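# Six arms sort coloured blocks onto matching tiles

## Task

Place every block on a tile that matches its colour, with one full face resting on that tile and no tile holding more than one block; a block that stays put only because a robot is holding or propping it does not count. When finished, open the grippers and move the arms away.

## Robot and tools

Robots. There are six identical i2rt Big YAM arms named arm1 to arm6. Each has six revolute joints, a two-finger gripper and a wrist camera. With joints 1 and 6 at zero and the hand level and pointing forward, the wrist camera rides on top of the hand and looks toward the fingertips. The hand reaches roughly 1.0 m from the joint 1 axis when fully stretched. Two fixed room cameras, room_a and room_b, also watch the scene.

Frames. There is one shared scene frame with its origin on the floor and +z up. The hand point is halfway between the fingertips; the hand's z axis runs along the fingers and the fingers close along its y axis. Each hand pose is computed from the true pose of that robot's foot, which is never printed. Joint angles themselves are relative to each arm's own foot.

Joints (absolute targets, radians except the gripper; the value after ± is how close counts as reached):
- joint1_rad: -2.879 to 2.879, ±0.045. Spins the arm about its foot; positive is counter-clockwise seen from above; zero points the arm the way its foot faces.
- joint2_rad: 0 to 3.141, ±0.14. Shoulder; zero has the upper arm lying back roughly level, larger values raise it up and then forward.
- joint3_rad: 0 to 3.019, ±0.09. Elbow; zero folds the forearm onto the upper arm, larger values open it.
- joint4_rad: -1.692 to 1.57, ±0.055. Hand pitch; positive tips the fingers up.
- joint5_rad: -1.57 to 1.57, ±0.03. Sideways hand swing; positive toward the arm's right.
- joint6_rad: -2.094 to 2.094, ±0.035. Hand roll; positive is clockwise when looking from behind the hand.
- gripper_m: 0 to 0.093 metres, ±0.003. Fingertip separation (a target, not an offset). Each finger can squeeze with about 50 to 62 N, less on some grippers.

Tools.
- execute_actions: argument "actions" is a list holding exactly one action object or nothing. The action object has keys "arm1" to "arm6"; under each is {"joints": {...}} mapping joint names above to absolute target values. Any subset of arms and joints may be given; all start moving at once and may finish at different times. Optional "cameras" is a list of camera names (arm1_cam_wrist ... arm6_cam_wrist, room_a, room_b, or "all"); omitted, null or ["all"] gives all cameras, [] gives none. An unknown key, unknown camera or out-of-range value rejects the entire call and nothing moves. An empty actions list simply reports state and images.
- wait: "seconds" from 0 to 10. Commands nothing; robots keep doing what they were doing; returns state and images.
- zoom_image: "camera" (one camera name) and "region" [x0, y0, x1, y1] in pixels of that camera's most recent full image, top-left is (0, 0), at most 504 by 504 pixels. Gives a closer, sharper view.
- read_manual: optional "section", only "licences"; returns licence texts and moves nothing.
- finished_scene: "scene", the integer number of the scene being closed. Irreversible; call it only once the blocks rest correctly and the arms have released and backed off. Its result says whether the goal was met and gives the next task.

Reading results. Each result shows every robot's state (joint_positions), then images in the order named on the "pictures" line. joint_status tells how each joint in the last accepted action finished: reached; "off_target" (stopped short and may still be pushing); "contact_stop" or "time_out" (target dropped, joint holds where it stopped; a timed-out joint may instead keep a nearby target and keep pushing, which on_its_own will mention). "joint command not followed", often with a "cause:" line, means a safety check blocked that arm's joint targets (its gripper target still runs); such joints read "not_followed" and the arm may retry those targets on later actions until it gets passable ones. on_its_own lists what the arm is doing without your command; "held at" gives the held target, not the actual position. If a result reports a stop, later movement calls in the same reply are skipped.

Cautions.
- Omitted joints or arms may still be driving toward older targets. To relieve a push, command the joint to its reported position. Very small target changes may not move a joint at all.
- The arms do not stop on contact and can push hard. Joints move at different speeds, so the hand can sweep a wide path between postures; lift before travelling.
- A firm press between two arms fails the task outright, and a hard collision may too. No state line reports arm-to-arm contact; the anti-collision check can react late and ignores fingers, gripper housings and wrist cameras. Objects touching robots do not count.
- Arms act independently; a stalled arm does not pause the others.
- Never knock a block off the work area or onto the floor; avoid drops, slips, slams and hard pushes. Loose objects may occasionally be nudged by something external, so recheck before finishing.
- A load held up sags the joint. Holding loads warms motors: at 85 °C a MOTOR HOT warning appears; at 100 °C that arm's motors and gripper let go until cooled (OVER-TEMPERATURE FAULT), and its unfinished keys read "limit_stop_at_motor_heat"; resend targets afterwards. Some heat persists into later scenes.
- The scene keeps running while you compose replies; robots hold the last command meanwhile. Shorter robot motion is better.

Each tool is called after "Emit:" by a JSON object that holds its "api" and its "payload".

## Session

I'll start by looking at the scene.

Emit:
{"api": "execute_actions", "payload": {"actions": []}}

Scene clock: 0.00 s.
Motor temperatures (°C, as the motors report them): arm1=[21 19 20 21 19 19] | arm2=[20 21 19 19 21 20] | arm3=[20 19 18 19 20 19] | arm4=[20 20 21 21 19 19] | arm5=[21 19 19 20 21 20] | arm6=[19 21 19 20 21 19]
arm1.joint_positions: joint1_rad=+0.406 joint2_rad=+0.456 joint3_rad=+1.575 joint4_rad=-1.578 joint5_rad=-0.256 joint6_rad=-0.114 gripper_m=+0.094
arm1.joint_status: not commanded
arm1.hand: x=-0.1084 y=-0.0846 z=+1.2466 quat_wxyz=(-0.177, +0.794, -0.298, -0.500) (m; scene frame)
arm2.joint_positions: joint1_rad=+0.423 joint2_rad=+0.536 joint3_rad=+1.661 joint4_rad=-1.257 joint5_rad=-0.100 joint6_rad=-0.316 gripper_m=+0.095
arm2.joint_status: not commanded
arm2.hand: x=+1.1205 y=-0.2499 z=+1.3756 quat_wxyz=(-0.574, +0.544, -0.524, -0.316) (m; scene frame)
arm3.joint_positions: joint1_rad=+0.751 joint2_rad=+0.399 joint3_rad=+1.676 joint4_rad=-1.374 joint5_rad=-0.231 joint6_rad=-0.540 gripper_m=+0.094
arm3.joint_status: not commanded
arm3.hand: x=-0.2001 y=+0.9952 z=+1.3113 quat_wxyz=(-0.329, -0.387, -0.630, +0.587) (m; scene frame)
arm4.joint_positions: joint1_rad=-0.601 joint2_rad=+0.281 joint3_rad=+1.647 joint4_rad=-1.398 joint5_rad=-0.081 joint6_rad=-0.467 gripper_m=+0.095
arm4.joint_status: not commanded
arm4.hand: x=-1.0005 y=-0.7333 z=+1.3661 quat_wxyz=(-0.184, -0.541, -0.476, +0.669) (m; scene frame)
arm5.joint_positions: joint1_rad=+0.105 joint2_rad=+0.449 joint3_rad=+1.513 joint4_rad=-1.276 joint5_rad=-0.219 joint6_rad=-0.705 gripper_m=+0.094
arm5.joint_status: not commanded
arm5.hand: x=+1.3916 y=-1.5216 z=+1.2590 quat_wxyz=(-0.613, +0.298, -0.714, +0.160) (m; scene frame)
arm6.joint_positions: joint1_rad=-0.267 joint2_rad=+0.352 joint3_rad=+1.400 joint4_rad=-1.467 joint5_rad=+0.220 joint6_rad=+0.767 gripper_m=+0.095
arm6.joint_status: not commanded
arm6.hand: x=-1.0160 y=+1.8120 z=+1.2351 quat_wxyz=(-0.422, +0.018, -0.835, -0.352) (m; scene frame)
pictures: arm1_cam_wrist, arm2_cam_wrist, arm3_cam_wrist, arm4_cam_wrist, arm5_cam_wrist, arm6_cam_wrist, room_a, room_b
Images, in order (width x height): arm1_cam_wrist 504x504, arm2_cam_wrist 504x504, arm3_cam_wrist 504x504, arm4_cam_wrist 504x504, arm5_cam_wrist 504x504, arm6_cam_wrist 504x504, room_a 504x504, room_b 504x504.

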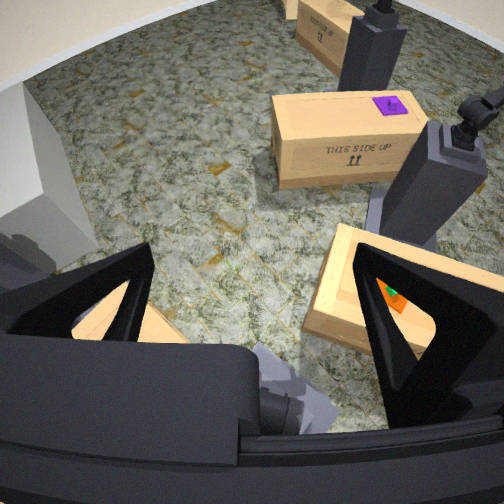

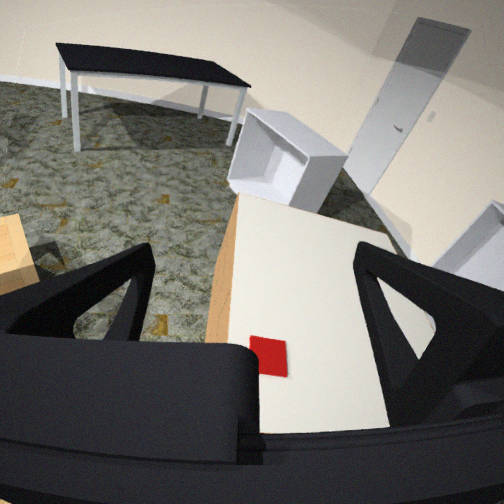

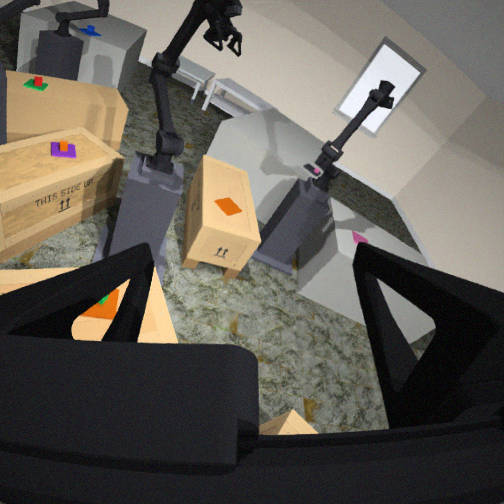

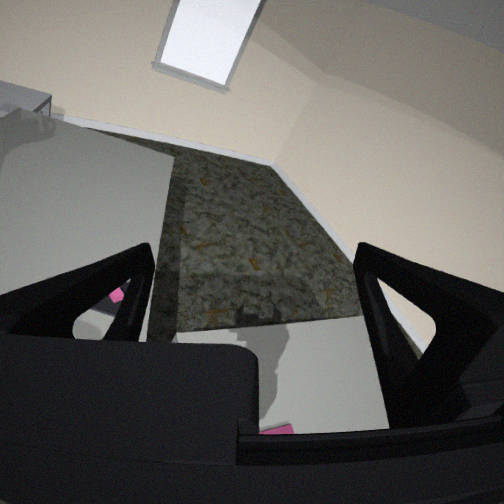

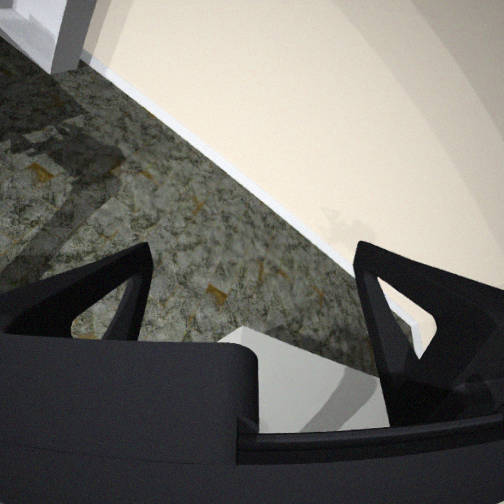

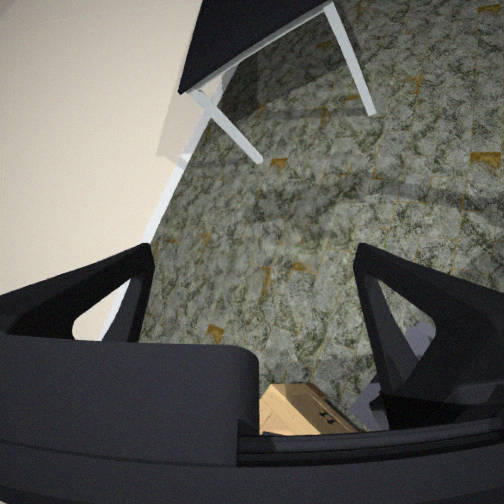

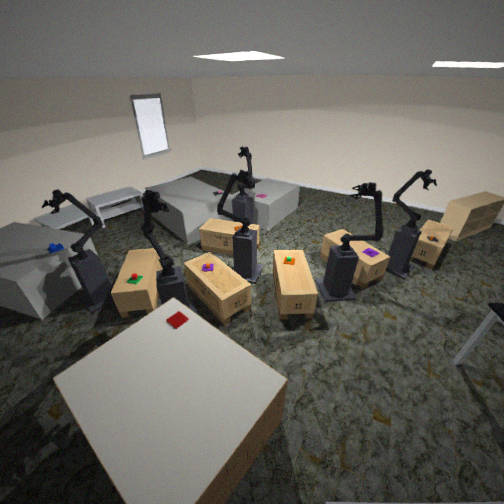

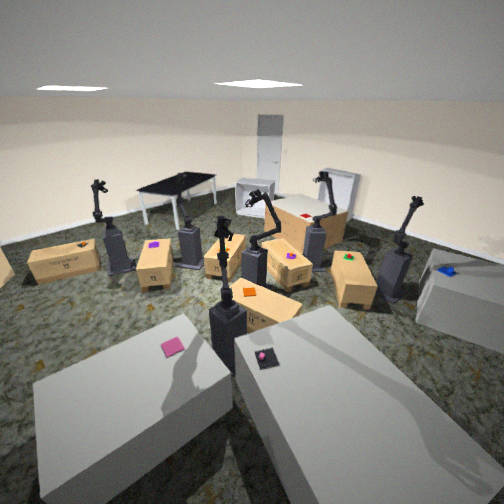

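Emit:
{"api": "zoom_image", "payload": {"camera": "room_a", "region": [0, 150, 260, 350]}}

Emit:
{"api": "zoom_image", "payload": {"camera": "room_a", "region": [244, 150, 504, 350]}}

Emit:
{"api": "zoom_image", "payload": {"camera": "room_b", "region": [0, 160, 260, 400]}}

Emit:
{"api": "zoom_image", "payload": {"camera": "room_b", "region": [200, 160, 504, 400]}}

Region (0, 150, 260, 350) of room_a's 504x504 image, scaled by 1.938, with more detail than that image has; it fills the top 388 rows of this view, and the rest is white.

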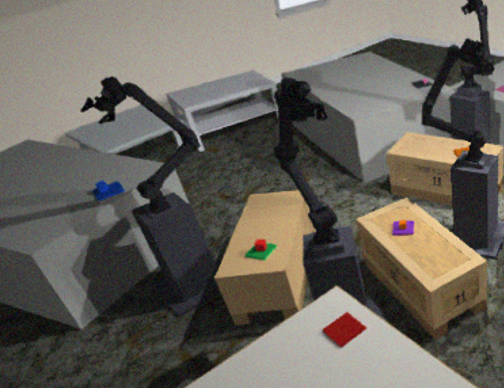

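Region (244, 150, 504, 350) of room_a's 504x504 image, scaled by 1.938, with more detail than that image has; it fills the top 388 rows of this view, and the rest is white.

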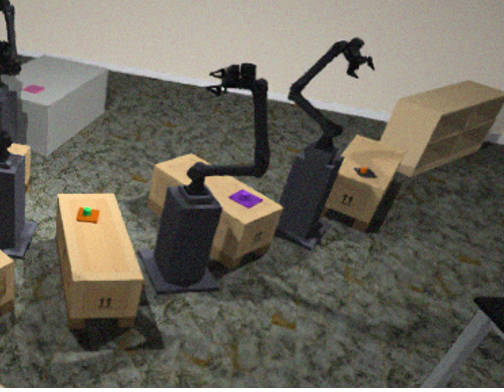

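Region (0, 160, 260, 400) of room_b's 504x504 image, scaled by 1.938, with more detail than that image has; it fills the top 465 rows of this view, and the rest is white.

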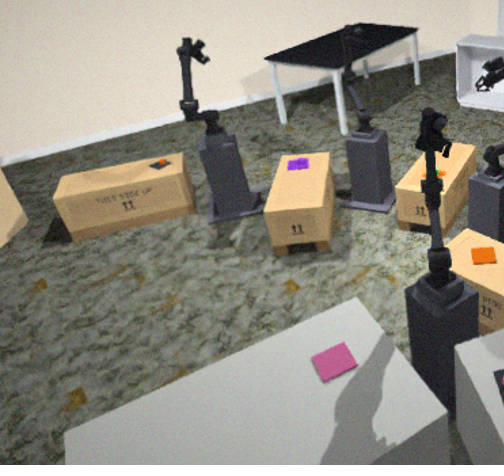

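Region (200, 160, 504, 400) of room_b's 504x504 image, scaled by 1.658, with more detail than that image has; it fills the top 398 rows of this view, and the rest is white.

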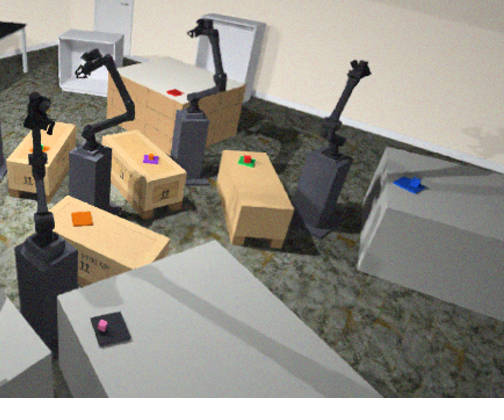

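Emit:
{"api": "execute_actions", "payload": {"actions": [{"arm1": {"joints": {"joint1_rad": 0.0, "joint2_rad": 1.528, "joint3_rad": 1.354, "joint4_rad": -1.397, "joint5_rad": 0, "joint6_rad": 0}}, "arm2": {"joints": {"joint1_rad": -1.95, "joint2_rad": 1.528, "joint3_rad": 1.354, "joint4_rad": -1.397, "joint5_rad": 0, "joint6_rad": 0}}, "arm3": {"joints": {"joint1_rad": -1.2, "joint2_rad": 1.528, "joint3_rad": 1.354, "joint4_rad": -1.397, "joint5_rad": 0, "joint6_rad": 0}}, "arm4": {"joints": {"joint1_rad": 0.2, "joint2_rad": 1.528, "joint3_rad": 1.354, "joint4_rad": -1.397, "joint5_rad": 0, "joint6_rad": 0}}, "arm5": {"joints": {"joint1_rad": -0.85, "joint2_rad": 1.528, "joint3_rad": 1.354, "joint4_rad": -1.397, "joint5_rad": 0, "joint6_rad": 0}}, "arm6": {"joints": {"joint1_rad": 0.9, "joint2_rad": 1.528, "joint3_rad": 1.354, "joint4_rad": -1.397, "joint5_rad": 0, "joint6_rad": 0}}}]}}

Scene clock: 114.37 s.
Motor temperatures (°C, as the motors report them): arm1=[21 19 23 21 19 19] | arm2=[20 22 22 19 21 20] | arm3=[20 19 19 19 20 19] | arm4=[20 21 22 21 19 19] | arm5=[21 20 22 20 21 20] | arm6=[19 21 22 20 21 19]
arm1.joint_positions: joint1_rad=+0.003 joint2_rad=+1.532 joint3_rad=+1.350 joint4_rad=-1.401 joint5_rad=-0.004 joint6_rad=-0.008 gripper_m=+0.094
arm1.joint_status: all done
arm1.hand: x=-0.1006 y=+0.2965 z=+0.8437 quat_wxyz=(+0.009, +0.771, -0.637, +0.008) (m; scene frame)
arm2.joint_positions: joint1_rad=-1.951 joint2_rad=+1.531 joint3_rad=+1.343 joint4_rad=-1.384 joint5_rad=-0.001 joint6_rad=-0.008 gripper_m=+0.095
arm2.joint_status: all done
arm2.hand: x=+1.2607 y=-0.8038 z=+0.8798 quat_wxyz=(-0.001, -0.548, -0.836, +0.004) (m; scene frame)
arm3.joint_positions: joint1_rad=-1.205 joint2_rad=+1.543 joint3_rad=+1.339 joint4_rad=-1.389 joint5_rad=-0.001 joint6_rad=-0.011 gripper_m=+0.094
arm3.joint_status: all done
arm3.hand: x=-0.5731 y=+1.3282 z=+0.8127 quat_wxyz=(-0.003, -0.948, +0.318, -0.015) (m; scene frame)
arm4.joint_positions: joint1_rad=+0.199 joint2_rad=+1.526 joint3_rad=+1.364 joint4_rad=-1.398 joint5_rad=+0.001 joint6_rad=-0.011 gripper_m=+0.095
arm4.joint_status: all done
arm4.hand: x=-0.9444 y=-1.1739 z=+0.9046 quat_wxyz=(-0.009, -0.653, -0.757, +0.000) (m; scene frame)
arm5.joint_positions: joint1_rad=-0.858 joint2_rad=+1.541 joint3_rad=+1.347 joint4_rad=-1.383 joint5_rad=-0.002 joint6_rad=-0.013 gripper_m=+0.094
arm5.joint_status: all done
arm5.hand: x=+1.4849 y=-1.9348 z=+0.8087 quat_wxyz=(+0.002, -0.495, -0.869, -0.008) (m; scene frame)
arm6.joint_positions: joint1_rad=+0.908 joint2_rad=+1.524 joint3_rad=+1.341 joint4_rad=-1.404 joint5_rad=+0.000 joint6_rad=+0.008 gripper_m=+0.095
arm6.joint_status: all done
arm6.hand: x=-1.3410 y=+2.1283 z=+0.8758 quat_wxyz=(+0.003, +0.873, -0.487, +0.006) (m; scene frame)
pictures: arm1_cam_wrist, arm2_cam_wrist, arm3_cam_wrist, arm4_cam_wrist, arm5_cam_wrist, arm6_cam_wrist, room_a, room_b
Images, in order (width x height): arm1_cam_wrist 504x504, arm2_cam_wrist 504x504, arm3_cam_wrist 504x504, arm4_cam_wrist 504x504, arm5_cam_wrist 504x504, arm6_cam_wrist 504x504, room_a 504x504, room_b 504x504.

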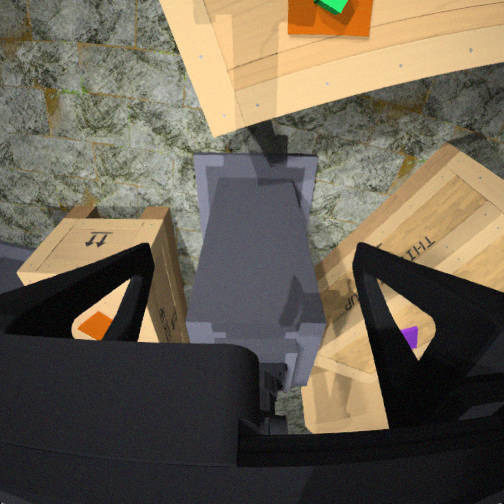

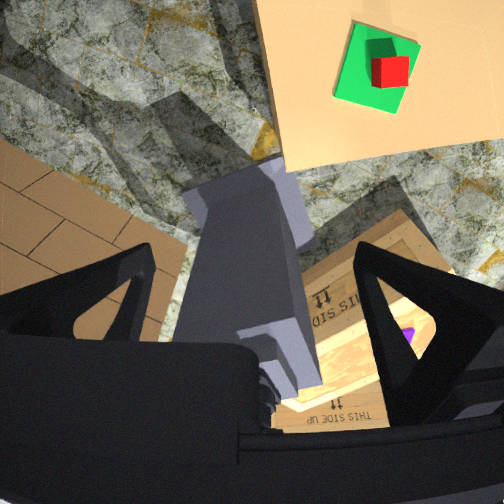

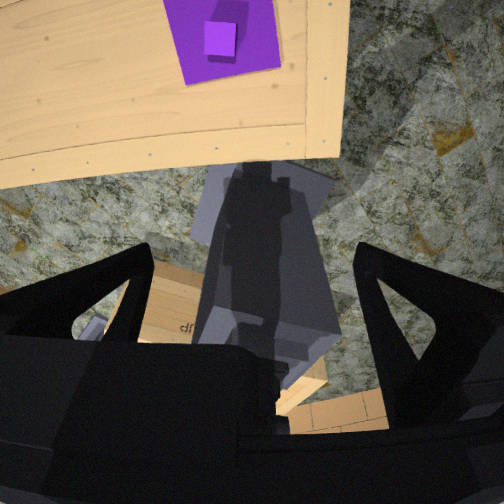

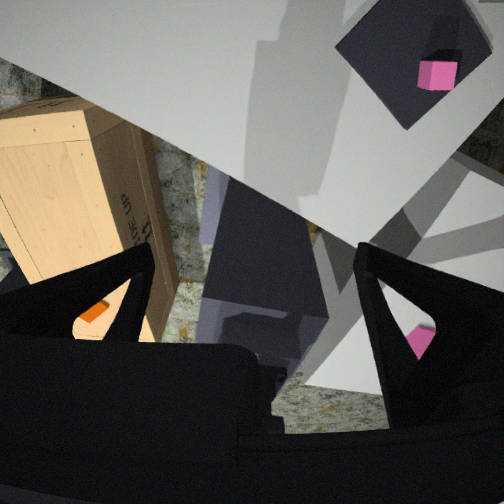

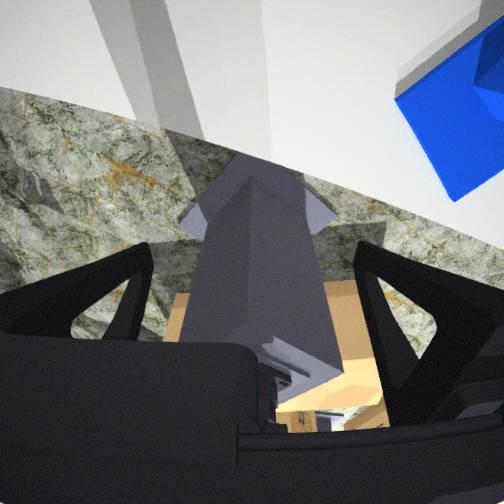

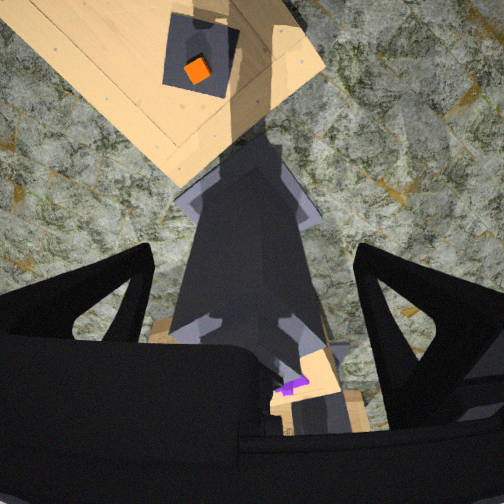

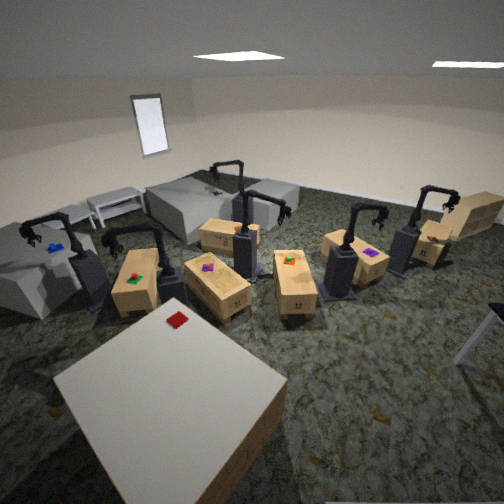

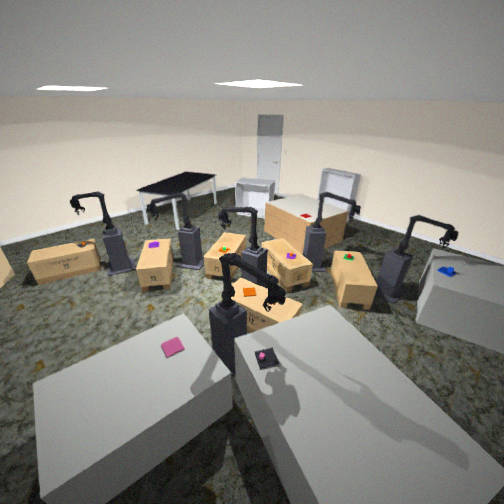

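Emit:
{"api": "execute_actions", "payload": {"actions": [{"arm1": {"joints": {"joint1_rad": -0.23, "joint2_rad": 2.148, "joint3_rad": 1.701, "joint4_rad": -1.124}}, "arm2": {"joints": {"joint1_rad": -2.46, "joint2_rad": 1.964, "joint3_rad": 1.387, "joint4_rad": -0.994}}, "arm4": {"joints": {"joint1_rad": -0.38, "joint2_rad": 1.889, "joint3_rad": 1.697, "joint4_rad": -1.378}}, "arm5": {"joints": {"joint1_rad": -1.57, "joint2_rad": 1.788, "joint3_rad": 1.684, "joint4_rad": -1.466}}, "arm6": {"joints": {"joint1_rad": 1.13, "joint2_rad": 1.857, "joint3_rad": 1.215, "joint4_rad": -0.929}}}], "cameras": ["arm1_cam_wrist", "arm2_cam_wrist", "arm4_cam_wrist", "arm5_cam_wrist", "arm6_cam_wrist"]}}

Scene clock: 163.57 s.
Motor temperatures (°C, as the motors report them): arm1=[21 21 25 21 19 19] | arm2=[20 23 25 19 21 20] | arm3=[20 20 22 19 20 19] | arm4=[20 22 25 21 19 19] | arm5=[21 21 23 20 21 21] | arm6=[19 22 24 20 21 19]
arm1.joint_positions: joint1_rad=-0.233 joint2_rad=+2.148 joint3_rad=+1.673 joint4_rad=-1.126 joint5_rad=-0.001 joint6_rad=-0.007 gripper_m=+0.094
arm1.joint_status: all done
arm1.hand: x=+0.0148 y=+0.4704 z=+0.6355 quat_wxyz=(+0.014, +0.690, -0.724, +0.015) (m; scene frame)
arm2.joint_positions: joint1_rad=-2.468 joint2_rad=+1.986 joint3_rad=+1.356 joint4_rad=-1.008 joint5_rad=+0.000 joint6_rad=-0.007 gripper_m=+0.095
arm2.joint_status: all done
arm2.hand: x=+1.0232 y=-0.9177 z=+0.6668 quat_wxyz=(+0.020, -0.744, -0.668, -0.020) (m; scene frame)
arm3.joint_positions: joint1_rad=-1.205 joint2_rad=+1.543 joint3_rad=+1.339 joint4_rad=-1.389 joint5_rad=-0.001 joint6_rad=-0.011 gripper_m=+0.094
arm3.joint_status: not commanded
arm3.hand: x=-0.5731 y=+1.3282 z=+0.8127 quat_wxyz=(-0.003, -0.948, +0.318, -0.015) (m; scene frame)
arm4.joint_positions: joint1_rad=-0.388 joint2_rad=+1.890 joint3_rad=+1.643 joint4_rad=-1.382 joint5_rad=+0.001 joint6_rad=-0.009 gripper_m=+0.095
arm4.joint_status: all done
arm4.hand: x=-1.2494 y=-1.2308 z=+0.8263 quat_wxyz=(+0.012, -0.844, -0.535, -0.030) (m; scene frame)
arm5.joint_positions: joint1_rad=-1.568 joint2_rad=+1.812 joint3_rad=+1.632 joint4_rad=-1.455 joint5_rad=+0.000 joint6_rad=-0.010 gripper_m=+0.094
arm5.joint_status: all done
arm5.hand: x=+1.1591 y=-2.0719 z=+0.7823 quat_wxyz=(+0.022, -0.766, -0.641, -0.030) (m; scene frame)
arm6.joint_positions: joint1_rad=+1.135 joint2_rad=+1.871 joint3_rad=+1.197 joint4_rad=-0.946 joint5_rad=+0.000 joint6_rad=+0.006 gripper_m=+0.095
arm6.joint_status: all done
arm6.hand: x=-1.4491 y=+2.0956 z=+0.6671 quat_wxyz=(+0.008, +0.923, -0.385, +0.022) (m; scene frame)
pictures: arm1_cam_wrist, arm2_cam_wrist, arm4_cam_wrist, arm5_cam_wrist, arm6_cam_wrist
Images, in order (width x height): arm1_cam_wrist 504x504, arm2_cam_wrist 504x504, arm4_cam_wrist 504x504, arm5_cam_wrist 504x504, arm6_cam_wrist 504x504.

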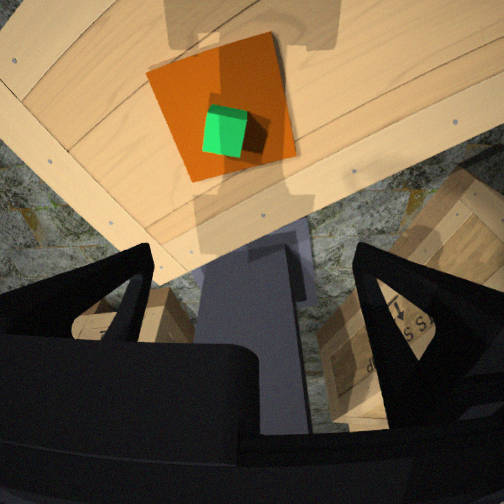

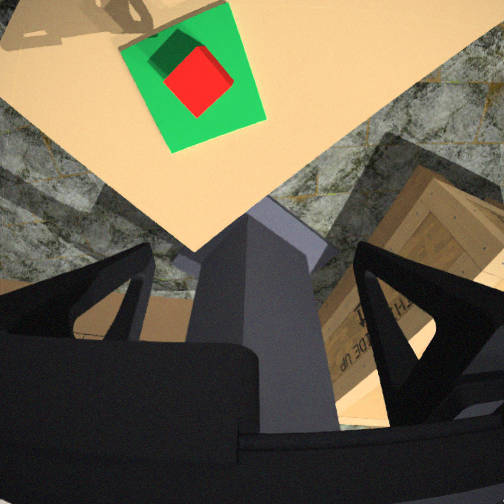

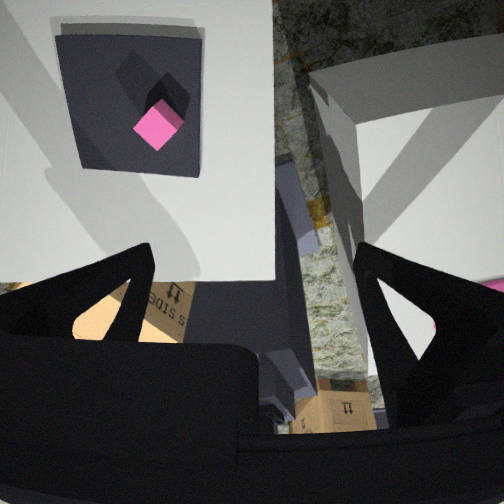

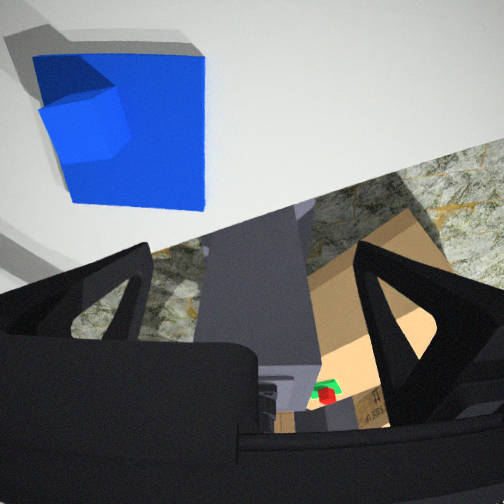

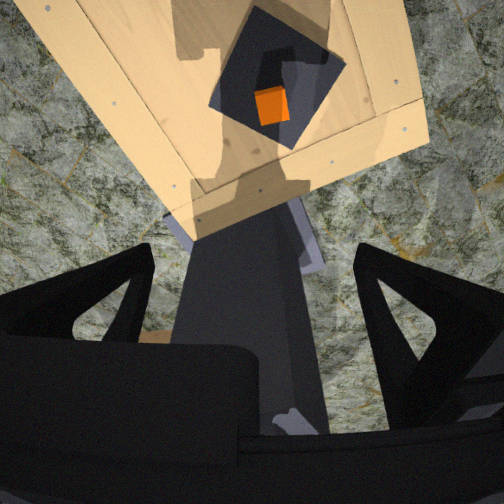

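Emit:
{"api": "execute_actions", "payload": {"actions": [{"arm1": {"joints": {"joint1_rad": -0.182, "joint2_rad": 2.287, "joint3_rad": 1.571, "joint4_rad": -0.855, "joint6_rad": 0.26}}, "arm2": {"joints": {"joint1_rad": -2.365, "joint2_rad": 2.21, "joint3_rad": 1.43, "joint4_rad": -0.73, "joint6_rad": -0.68}}, "arm4": {"joints": {"joint1_rad": -0.206, "joint2_rad": 1.988, "joint3_rad": 1.50, "joint4_rad": -1.082, "joint6_rad": -0.60}}, "arm5": {"joints": {"joint1_rad": -1.32, "joint2_rad": 1.60, "joint3_rad": 1.50, "joint4_rad": -1.47}}, "arm6": {"joints": {"joint1_rad": 1.099, "joint2_rad": 2.088, "joint3_rad": 1.186, "joint4_rad": -0.625, "joint6_rad": -0.2}}}], "cameras": ["arm1_cam_wrist", "arm2_cam_wrist", "arm4_cam_wrist", "arm5_cam_wrist", "arm6_cam_wrist"]}}

Scene clock: 249.33 s.
Motor temperatures (°C, as the motors report them): arm1=[21 24 27 21 19 19] | arm2=[20 25 26 19 21 20] | arm3=[20 21 23 19 20 19] | arm4=[20 24 31 21 19 19] | arm5=[21 23 27 20 21 21] | arm6=[19 23 23 20 21 19]
arm1.joint_positions: joint1_rad=-0.177 joint2_rad=+2.292 joint3_rad=+1.559 joint4_rad=-0.865 joint5_rad=-0.001 joint6_rad=+0.252 gripper_m=+0.094
arm1.joint_status: all done
arm1.hand: x=-0.0192 y=+0.4524 z=+0.5138 quat_wxyz=(+0.011, +0.613, -0.790, +0.016) (m; scene frame)
arm2.joint_positions: joint1_rad=-2.355 joint2_rad=+2.228 joint3_rad=+1.409 joint4_rad=-0.744 joint5_rad=+0.000 joint6_rad=-0.670 gripper_m=+0.095
arm2.joint_status: all done
arm2.hand: x=+1.0823 y=-0.9627 z=+0.5513 quat_wxyz=(-0.002, -0.436, -0.900, +0.008) (m; scene frame)
arm3.joint_positions: joint1_rad=-1.205 joint2_rad=+1.543 joint3_rad=+1.339 joint4_rad=-1.389 joint5_rad=-0.001 joint6_rad=-0.011 gripper_m=+0.094
arm3.joint_status: not commanded
arm3.hand: x=-0.5731 y=+1.3282 z=+0.8127 quat_wxyz=(-0.003, -0.948, +0.318, -0.015) (m; scene frame)
arm4.joint_positions: joint1_rad=-0.196 joint2_rad=+1.989 joint3_rad=+1.503 joint4_rad=-1.097 joint5_rad=+0.001 joint6_rad=-0.589 gripper_m=+0.095
arm4.joint_status: all done
arm4.hand: x=-1.1497 y=-1.2793 z=+0.7224 quat_wxyz=(-0.003, -0.581, -0.814, -0.009) (m; scene frame)
arm5.joint_positions: joint1_rad=-1.320 joint2_rad=+1.594 joint3_rad=+1.503 joint4_rad=-1.458 joint5_rad=-0.001 joint6_rad=-0.010 gripper_m=+0.094
arm5.joint_status: all done
arm5.hand: x=+1.2883 y=-2.0271 z=+0.8422 quat_wxyz=(-0.008, -0.682, -0.731, +0.002) (m; scene frame)
arm6.joint_positions: joint1_rad=+1.101 joint2_rad=+2.100 joint3_rad=+1.173 joint4_rad=-0.643 joint5_rad=+0.000 joint6_rad=-0.193 gripper_m=+0.095
arm6.joint_status: all done
arm6.hand: x=-1.4486 y=+2.1190 z=+0.5509 quat_wxyz=(-0.001, +0.952, -0.307, -0.001) (m; scene frame)
pictures: arm1_cam_wrist, arm2_cam_wrist, arm4_cam_wrist, arm5_cam_wrist, arm6_cam_wrist
Images, in order (width x height): arm1_cam_wrist 504x504, arm2_cam_wrist 504x504, arm4_cam_wrist 504x504, arm5_cam_wrist 504x504, arm6_cam_wrist 504x504.

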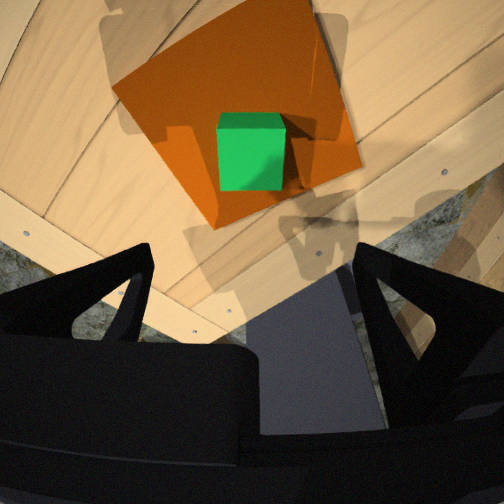

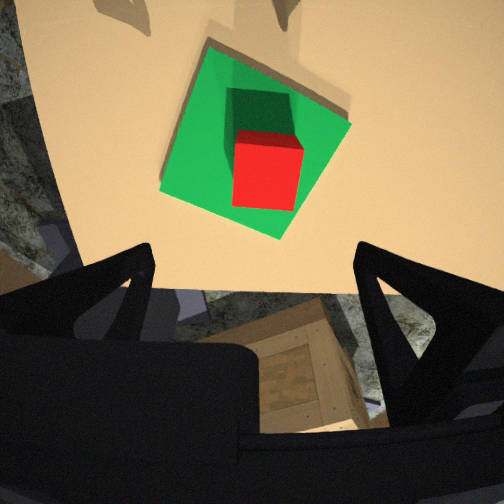

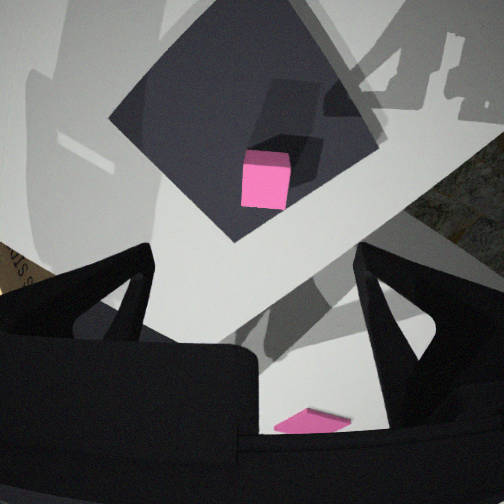

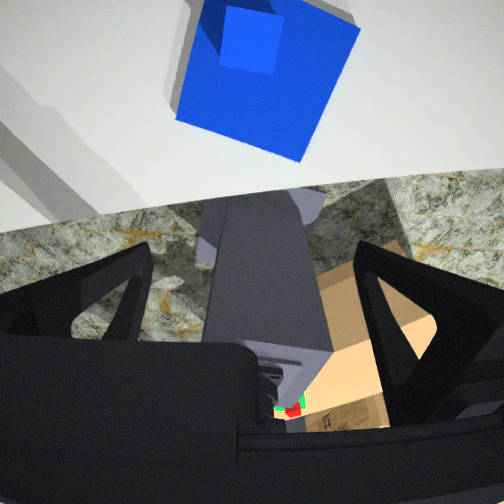

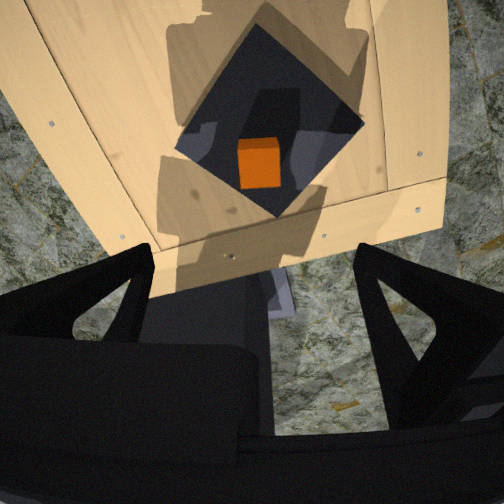

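Emit:
{"api": "execute_actions", "payload": {"actions": [{"arm1": {"joints": {"joint1_rad": -0.185, "joint2_rad": 2.453, "joint3_rad": 1.645, "joint4_rad": -0.71, "joint6_rad": 0.26}}, "arm2": {"joints": {"joint1_rad": -2.366, "joint2_rad": 2.428, "joint3_rad": 1.51, "joint4_rad": -0.606, "joint6_rad": -0.61}}, "arm4": {"joints": {"joint1_rad": -0.21, "joint2_rad": 2.102, "joint3_rad": 1.438, "joint4_rad": -0.895, "joint6_rad": -0.53}}, "arm5": {"joints": {"joint2_rad": 0.9, "joint3_rad": 1.2, "joint4_rad": -1.3}}, "arm6": {"joints": {"joint1_rad": 1.092, "joint2_rad": 2.348, "joint3_rad": 1.245, "joint4_rad": -0.41, "joint6_rad": -0.2}}}], "cameras": ["arm1_cam_wrist", "arm2_cam_wrist", "arm4_cam_wrist", "arm6_cam_wrist"]}}

Scene clock: 299.73 s.
Motor temperatures (°C, as the motors report them): arm1=[21 25 26 21 19 19] | arm2=[20 27 25 19 21 20] | arm3=[20 21 24 19 20 19] | arm4=[20 25 28 21 19 19] | arm5=[21 22 25 20 21 21] | arm6=[19 24 23 20 21 19]
arm1.joint_positions: joint1_rad=-0.177 joint2_rad=+2.461 joint3_rad=+1.629 joint4_rad=-0.720 joint5_rad=-0.001 joint6_rad=+0.252 gripper_m=+0.094
arm1.joint_status: all done
arm1.hand: x=-0.0190 y=+0.4726 z=+0.4330 quat_wxyz=(-0.003, +0.613, -0.790, -0.003) (m; scene frame)
arm2.joint_positions: joint1_rad=-2.355 joint2_rad=+2.441 joint3_rad=+1.497 joint4_rad=-0.616 joint5_rad=+0.000 joint6_rad=-0.619 gripper_m=+0.095
arm2.joint_status: all done
arm2.hand: x=+1.0819 y=-0.9758 z=+0.4553 quat_wxyz=(-0.003, -0.459, -0.889, +0.010) (m; scene frame)
arm3.joint_positions: joint1_rad=-1.205 joint2_rad=+1.543 joint3_rad=+1.339 joint4_rad=-1.389 joint5_rad=-0.001 joint6_rad=-0.011 gripper_m=+0.094
arm3.joint_status: not commanded
arm3.hand: x=-0.5731 y=+1.3282 z=+0.8127 quat_wxyz=(-0.003, -0.948, +0.318, -0.015) (m; scene frame)
arm4.joint_positions: joint1_rad=-0.196 joint2_rad=+2.103 joint3_rad=+1.444 joint4_rad=-0.911 joint5_rad=+0.001 joint6_rad=-0.541 gripper_m=+0.095
arm4.joint_status: all done
arm4.hand: x=-1.1493 y=-1.2816 z=+0.6405 quat_wxyz=(-0.005, -0.600, -0.800, -0.003) (m; scene frame)
arm5.joint_positions: joint1_rad=-1.320 joint2_rad=+0.901 joint3_rad=+1.202 joint4_rad=-1.317 joint5_rad=-0.001 joint6_rad=-0.010 gripper_m=+0.094
arm5.joint_status: all done
arm5.hand: x=+1.2784 y=-1.8786 z=+0.9899 quat_wxyz=(-0.198, -0.657, -0.704, +0.183) (m; scene frame)
arm6.joint_positions: joint1_rad=+1.101 joint2_rad=+2.360 joint3_rad=+1.231 joint4_rad=-0.427 joint5_rad=+0.000 joint6_rad=-0.193 gripper_m=+0.095
arm6.joint_status: all done
arm6.hand: x=-1.4520 y=+2.1228 z=+0.4371 quat_wxyz=(-0.005, +0.952, -0.307, -0.008) (m; scene frame)
pictures: arm1_cam_wrist, arm2_cam_wrist, arm4_cam_wrist, arm6_cam_wrist
Images, in order (width x height): arm1_cam_wrist 504x504, arm2_cam_wrist 504x504, arm4_cam_wrist 504x504, arm6_cam_wrist 504x504.

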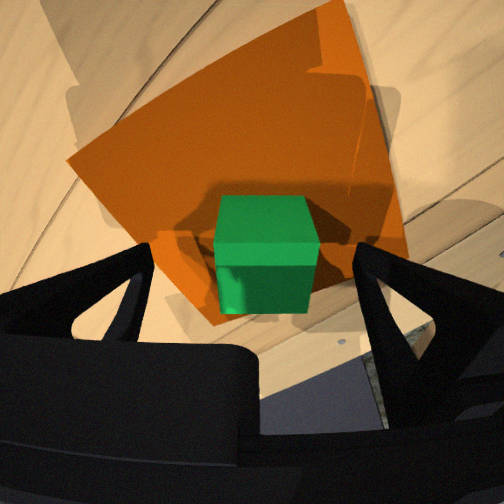

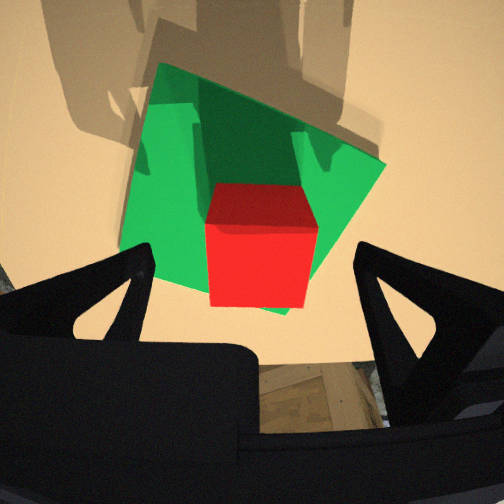

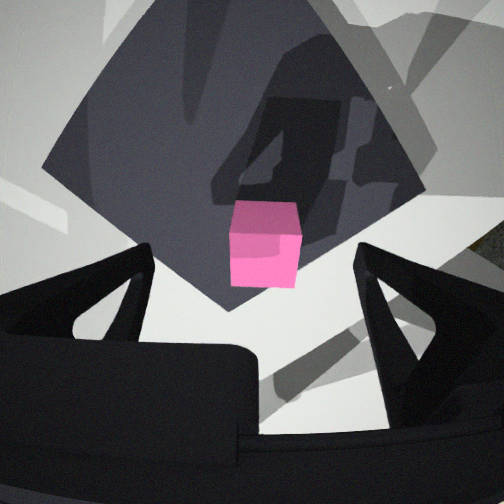

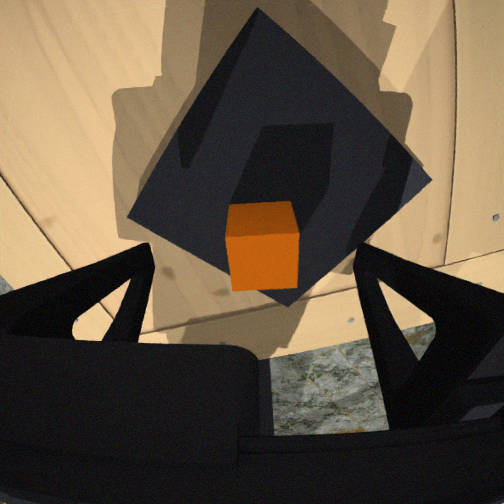

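Emit:
{"api": "execute_actions", "payload": {"actions": [{"arm1": {"joints": {"gripper_m": 0.0}}, "arm2": {"joints": {"joint2_rad": 2.475, "joint3_rad": 1.551}}, "arm4": {"joints": {"joint2_rad": 2.128, "joint4_rad": -0.871}}, "arm6": {"joints": {"joint2_rad": 2.385, "joint3_rad": 1.273, "joint4_rad": -0.40}}}], "cameras": ["arm1_cam_wrist", "arm2_cam_wrist", "arm4_cam_wrist", "arm6_cam_wrist"]}}

Scene clock: 344.53 s.
Motor temperatures (°C, as the motors report them): arm1=[21 26 26 21 19 19] | arm2=[20 28 25 19 21 20] | arm3=[20 22 24 19 20 19] | arm4=[20 26 27 21 19 19] | arm5=[21 21 26 20 21 21] | arm6=[19 25 22 20 21 19]
arm1.joint_positions: joint1_rad=-0.177 joint2_rad=+2.461 joint3_rad=+1.629 joint4_rad=-0.720 joint5_rad=-0.001 joint6_rad=+0.253 gripper_m=+0.037
arm1.joint_status: gripper_m off_target (ended at +0.037, target +0.000)
arm1.hand: x=-0.0190 y=+0.4726 z=+0.4330 quat_wxyz=(-0.003, +0.613, -0.790, -0.003) (m; scene frame)
arm2.joint_positions: joint1_rad=-2.355 joint2_rad=+2.452 joint3_rad=+1.511 joint4_rad=-0.616 joint5_rad=+0.000 joint6_rad=-0.619 gripper_m=+0.095
arm2.joint_status: all done
arm2.hand: x=+1.0819 y=-0.9800 z=+0.4526 quat_wxyz=(-0.004, -0.459, -0.889, +0.012) (m; scene frame)
arm3.joint_positions: joint1_rad=-1.205 joint2_rad=+1.543 joint3_rad=+1.339 joint4_rad=-1.389 joint5_rad=-0.001 joint6_rad=-0.011 gripper_m=+0.094
arm3.joint_status: not commanded
arm3.hand: x=-0.5731 y=+1.3282 z=+0.8127 quat_wxyz=(-0.003, -0.948, +0.318, -0.015) (m; scene frame)
arm4.joint_positions: joint1_rad=-0.196 joint2_rad=+2.103 joint3_rad=+1.444 joint4_rad=-0.887 joint5_rad=+0.001 joint6_rad=-0.541 gripper_m=+0.095
arm4.joint_status: all done
arm4.hand: x=-1.1508 y=-1.2873 z=+0.6405 quat_wxyz=(-0.010, -0.600, -0.800, +0.008) (m; scene frame)
arm5.joint_positions: joint1_rad=-1.320 joint2_rad=+0.901 joint3_rad=+1.202 joint4_rad=-1.317 joint5_rad=-0.001 joint6_rad=-0.010 gripper_m=+0.094
arm5.joint_status: not commanded
arm5.hand: x=+1.2784 y=-1.8786 z=+0.9899 quat_wxyz=(-0.198, -0.657, -0.704, +0.183) (m; scene frame)
arm6.joint_positions: joint1_rad=+1.101 joint2_rad=+2.361 joint3_rad=+1.254 joint4_rad=-0.416 joint5_rad=+0.000 joint6_rad=-0.193 gripper_m=+0.095
arm6.joint_status: all done
arm6.hand: x=-1.4626 y=+2.1342 z=+0.4408 quat_wxyz=(-0.013, +0.951, -0.307, -0.022) (m; scene frame)
pictures: arm1_cam_wrist, arm2_cam_wrist, arm4_cam_wrist, arm6_cam_wrist
Images, in order (width x height): arm1_cam_wrist 504x504, arm2_cam_wrist 504x504, arm4_cam_wrist 504x504, arm6_cam_wrist 504x504.

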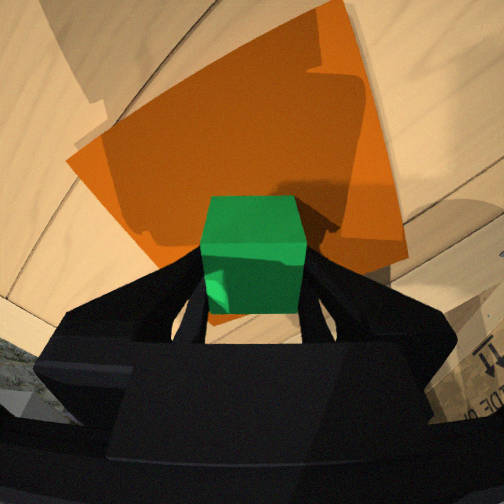

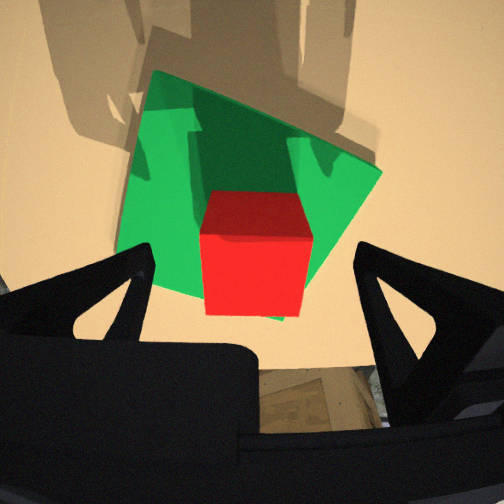

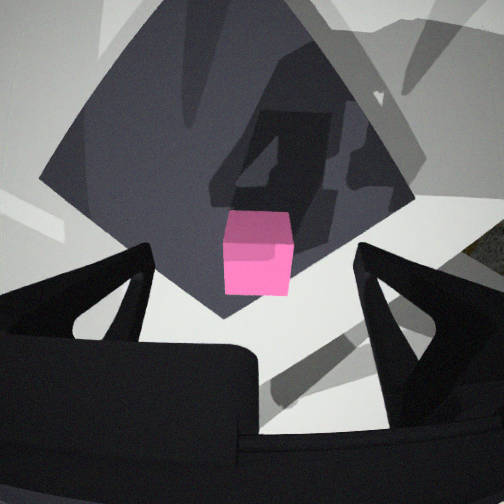

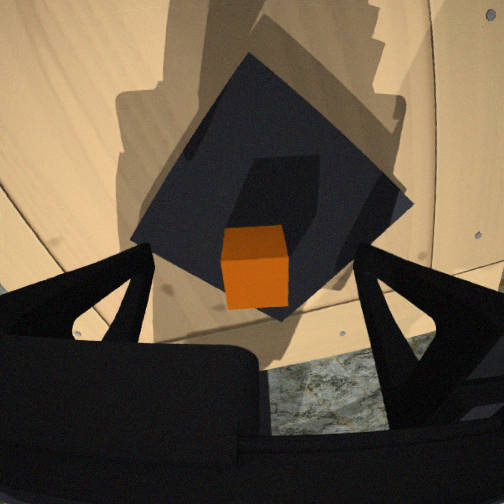

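Emit:
{"api": "execute_actions", "payload": {"actions": [{"arm1": {"joints": {"joint1_rad": -1.9, "joint2_rad": 1.812, "joint3_rad": 1.25, "joint4_rad": -0.99, "joint6_rad": 0.0, "gripper_m": 0.0}}, "arm2": {"joints": {"joint2_rad": 2.502, "joint4_rad": -0.577}}, "arm4": {"joints": {"joint2_rad": 2.15}}, "arm6": {"joints": {"joint2_rad": 2.42}}}], "cameras": ["arm1_cam_wrist", "arm2_cam_wrist", "arm4_cam_wrist", "arm6_cam_wrist"]}}

Scene clock: 363.63 s.
Motor temperatures (°C, as the motors report them): arm1=[21 27 26 21 19 19] | arm2=[20 27 26 19 21 20] | arm3=[20 22 25 19 20 19] | arm4=[20 26 27 21 19 19] | arm5=[21 21 26 20 21 21] | arm6=[19 24 22 20 21 19]
arm1.joint_positions: joint1_rad=-1.909 joint2_rad=+1.807 joint3_rad=+1.253 joint4_rad=-0.980 joint5_rad=+0.000 joint6_rad=+0.008 gripper_m=+0.037
arm1.joint_status: gripper_m off_target (ended at +0.037, target +0.000); the others done
arm1.hand: x=+0.4849 y=-0.2270 z=+0.6907 quat_wxyz=(-0.020, -0.084, -0.996, +0.007) (m; scene frame)
arm2.joint_positions: joint1_rad=-2.355 joint2_rad=+2.486 joint3_rad=+1.515 joint4_rad=-0.592 joint5_rad=+0.000 joint6_rad=-0.619 gripper_m=+0.095
arm2.joint_status: all done
arm2.hand: x=+1.0818 y=-0.9751 z=+0.4341 quat_wxyz=(-0.002, -0.459, -0.889, +0.009) (m; scene frame)
arm3.joint_positions: joint1_rad=-1.205 joint2_rad=+1.543 joint3_rad=+1.339 joint4_rad=-1.389 joint5_rad=-0.001 joint6_rad=-0.011 gripper_m=+0.094
arm3.joint_status: not commanded
arm3.hand: x=-0.5731 y=+1.3282 z=+0.8127 quat_wxyz=(-0.003, -0.948, +0.318, -0.015) (m; scene frame)
arm4.joint_positions: joint1_rad=-0.196 joint2_rad=+2.126 joint3_rad=+1.444 joint4_rad=-0.887 joint5_rad=+0.001 joint6_rad=-0.541 gripper_m=+0.095
arm4.joint_status: all done
arm4.hand: x=-1.1495 y=-1.2829 z=+0.6274 quat_wxyz=(-0.005, -0.600, -0.800, -0.003) (m; scene frame)
arm5.joint_positions: joint1_rad=-1.320 joint2_rad=+0.901 joint3_rad=+1.202 joint4_rad=-1.317 joint5_rad=-0.001 joint6_rad=-0.010 gripper_m=+0.094
arm5.joint_status: not commanded
arm5.hand: x=+1.2784 y=-1.8786 z=+0.9899 quat_wxyz=(-0.198, -0.657, -0.704, +0.183) (m; scene frame)
arm6.joint_positions: joint1_rad=+1.101 joint2_rad=+2.407 joint3_rad=+1.256 joint4_rad=-0.416 joint5_rad=+0.000 joint6_rad=-0.193 gripper_m=+0.095
arm6.joint_status: all done
arm6.hand: x=-1.4515 y=+2.1224 z=+0.4186 quat_wxyz=(-0.002, +0.952, -0.307, -0.003) (m; scene frame)
pictures: arm1_cam_wrist, arm2_cam_wrist, arm4_cam_wrist, arm6_cam_wrist
Images, in order (width x height): arm1_cam_wrist 504x504, arm2_cam_wrist 504x504, arm4_cam_wrist 504x504, arm6_cam_wrist 504x504.

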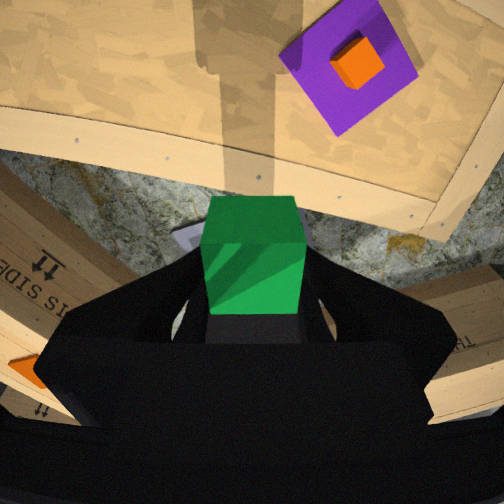

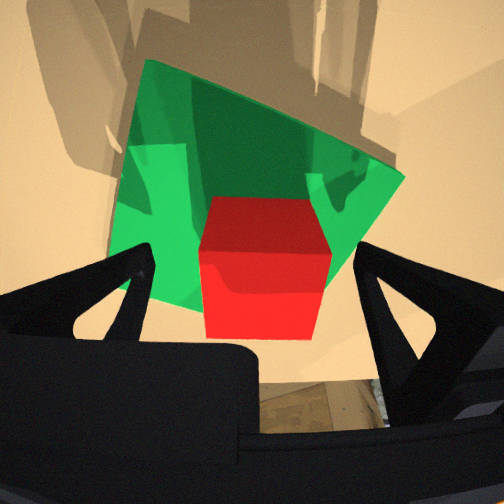

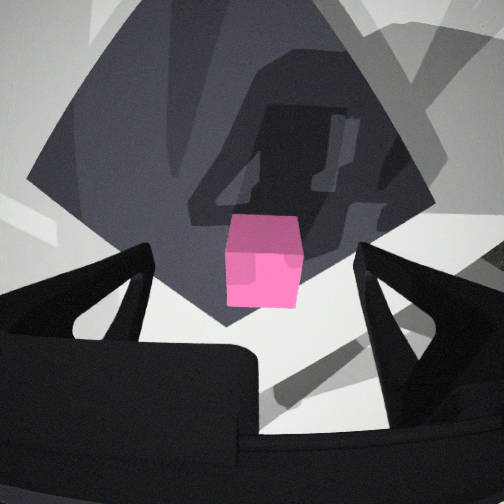

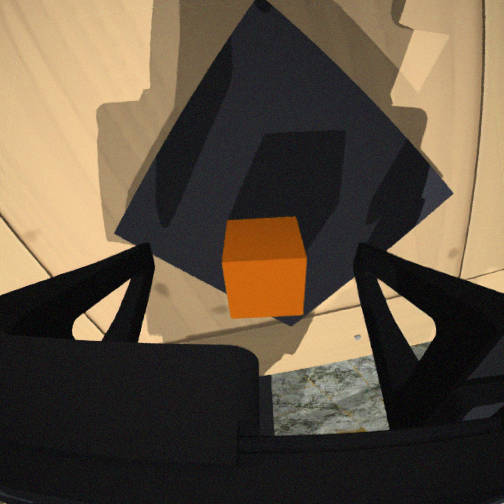

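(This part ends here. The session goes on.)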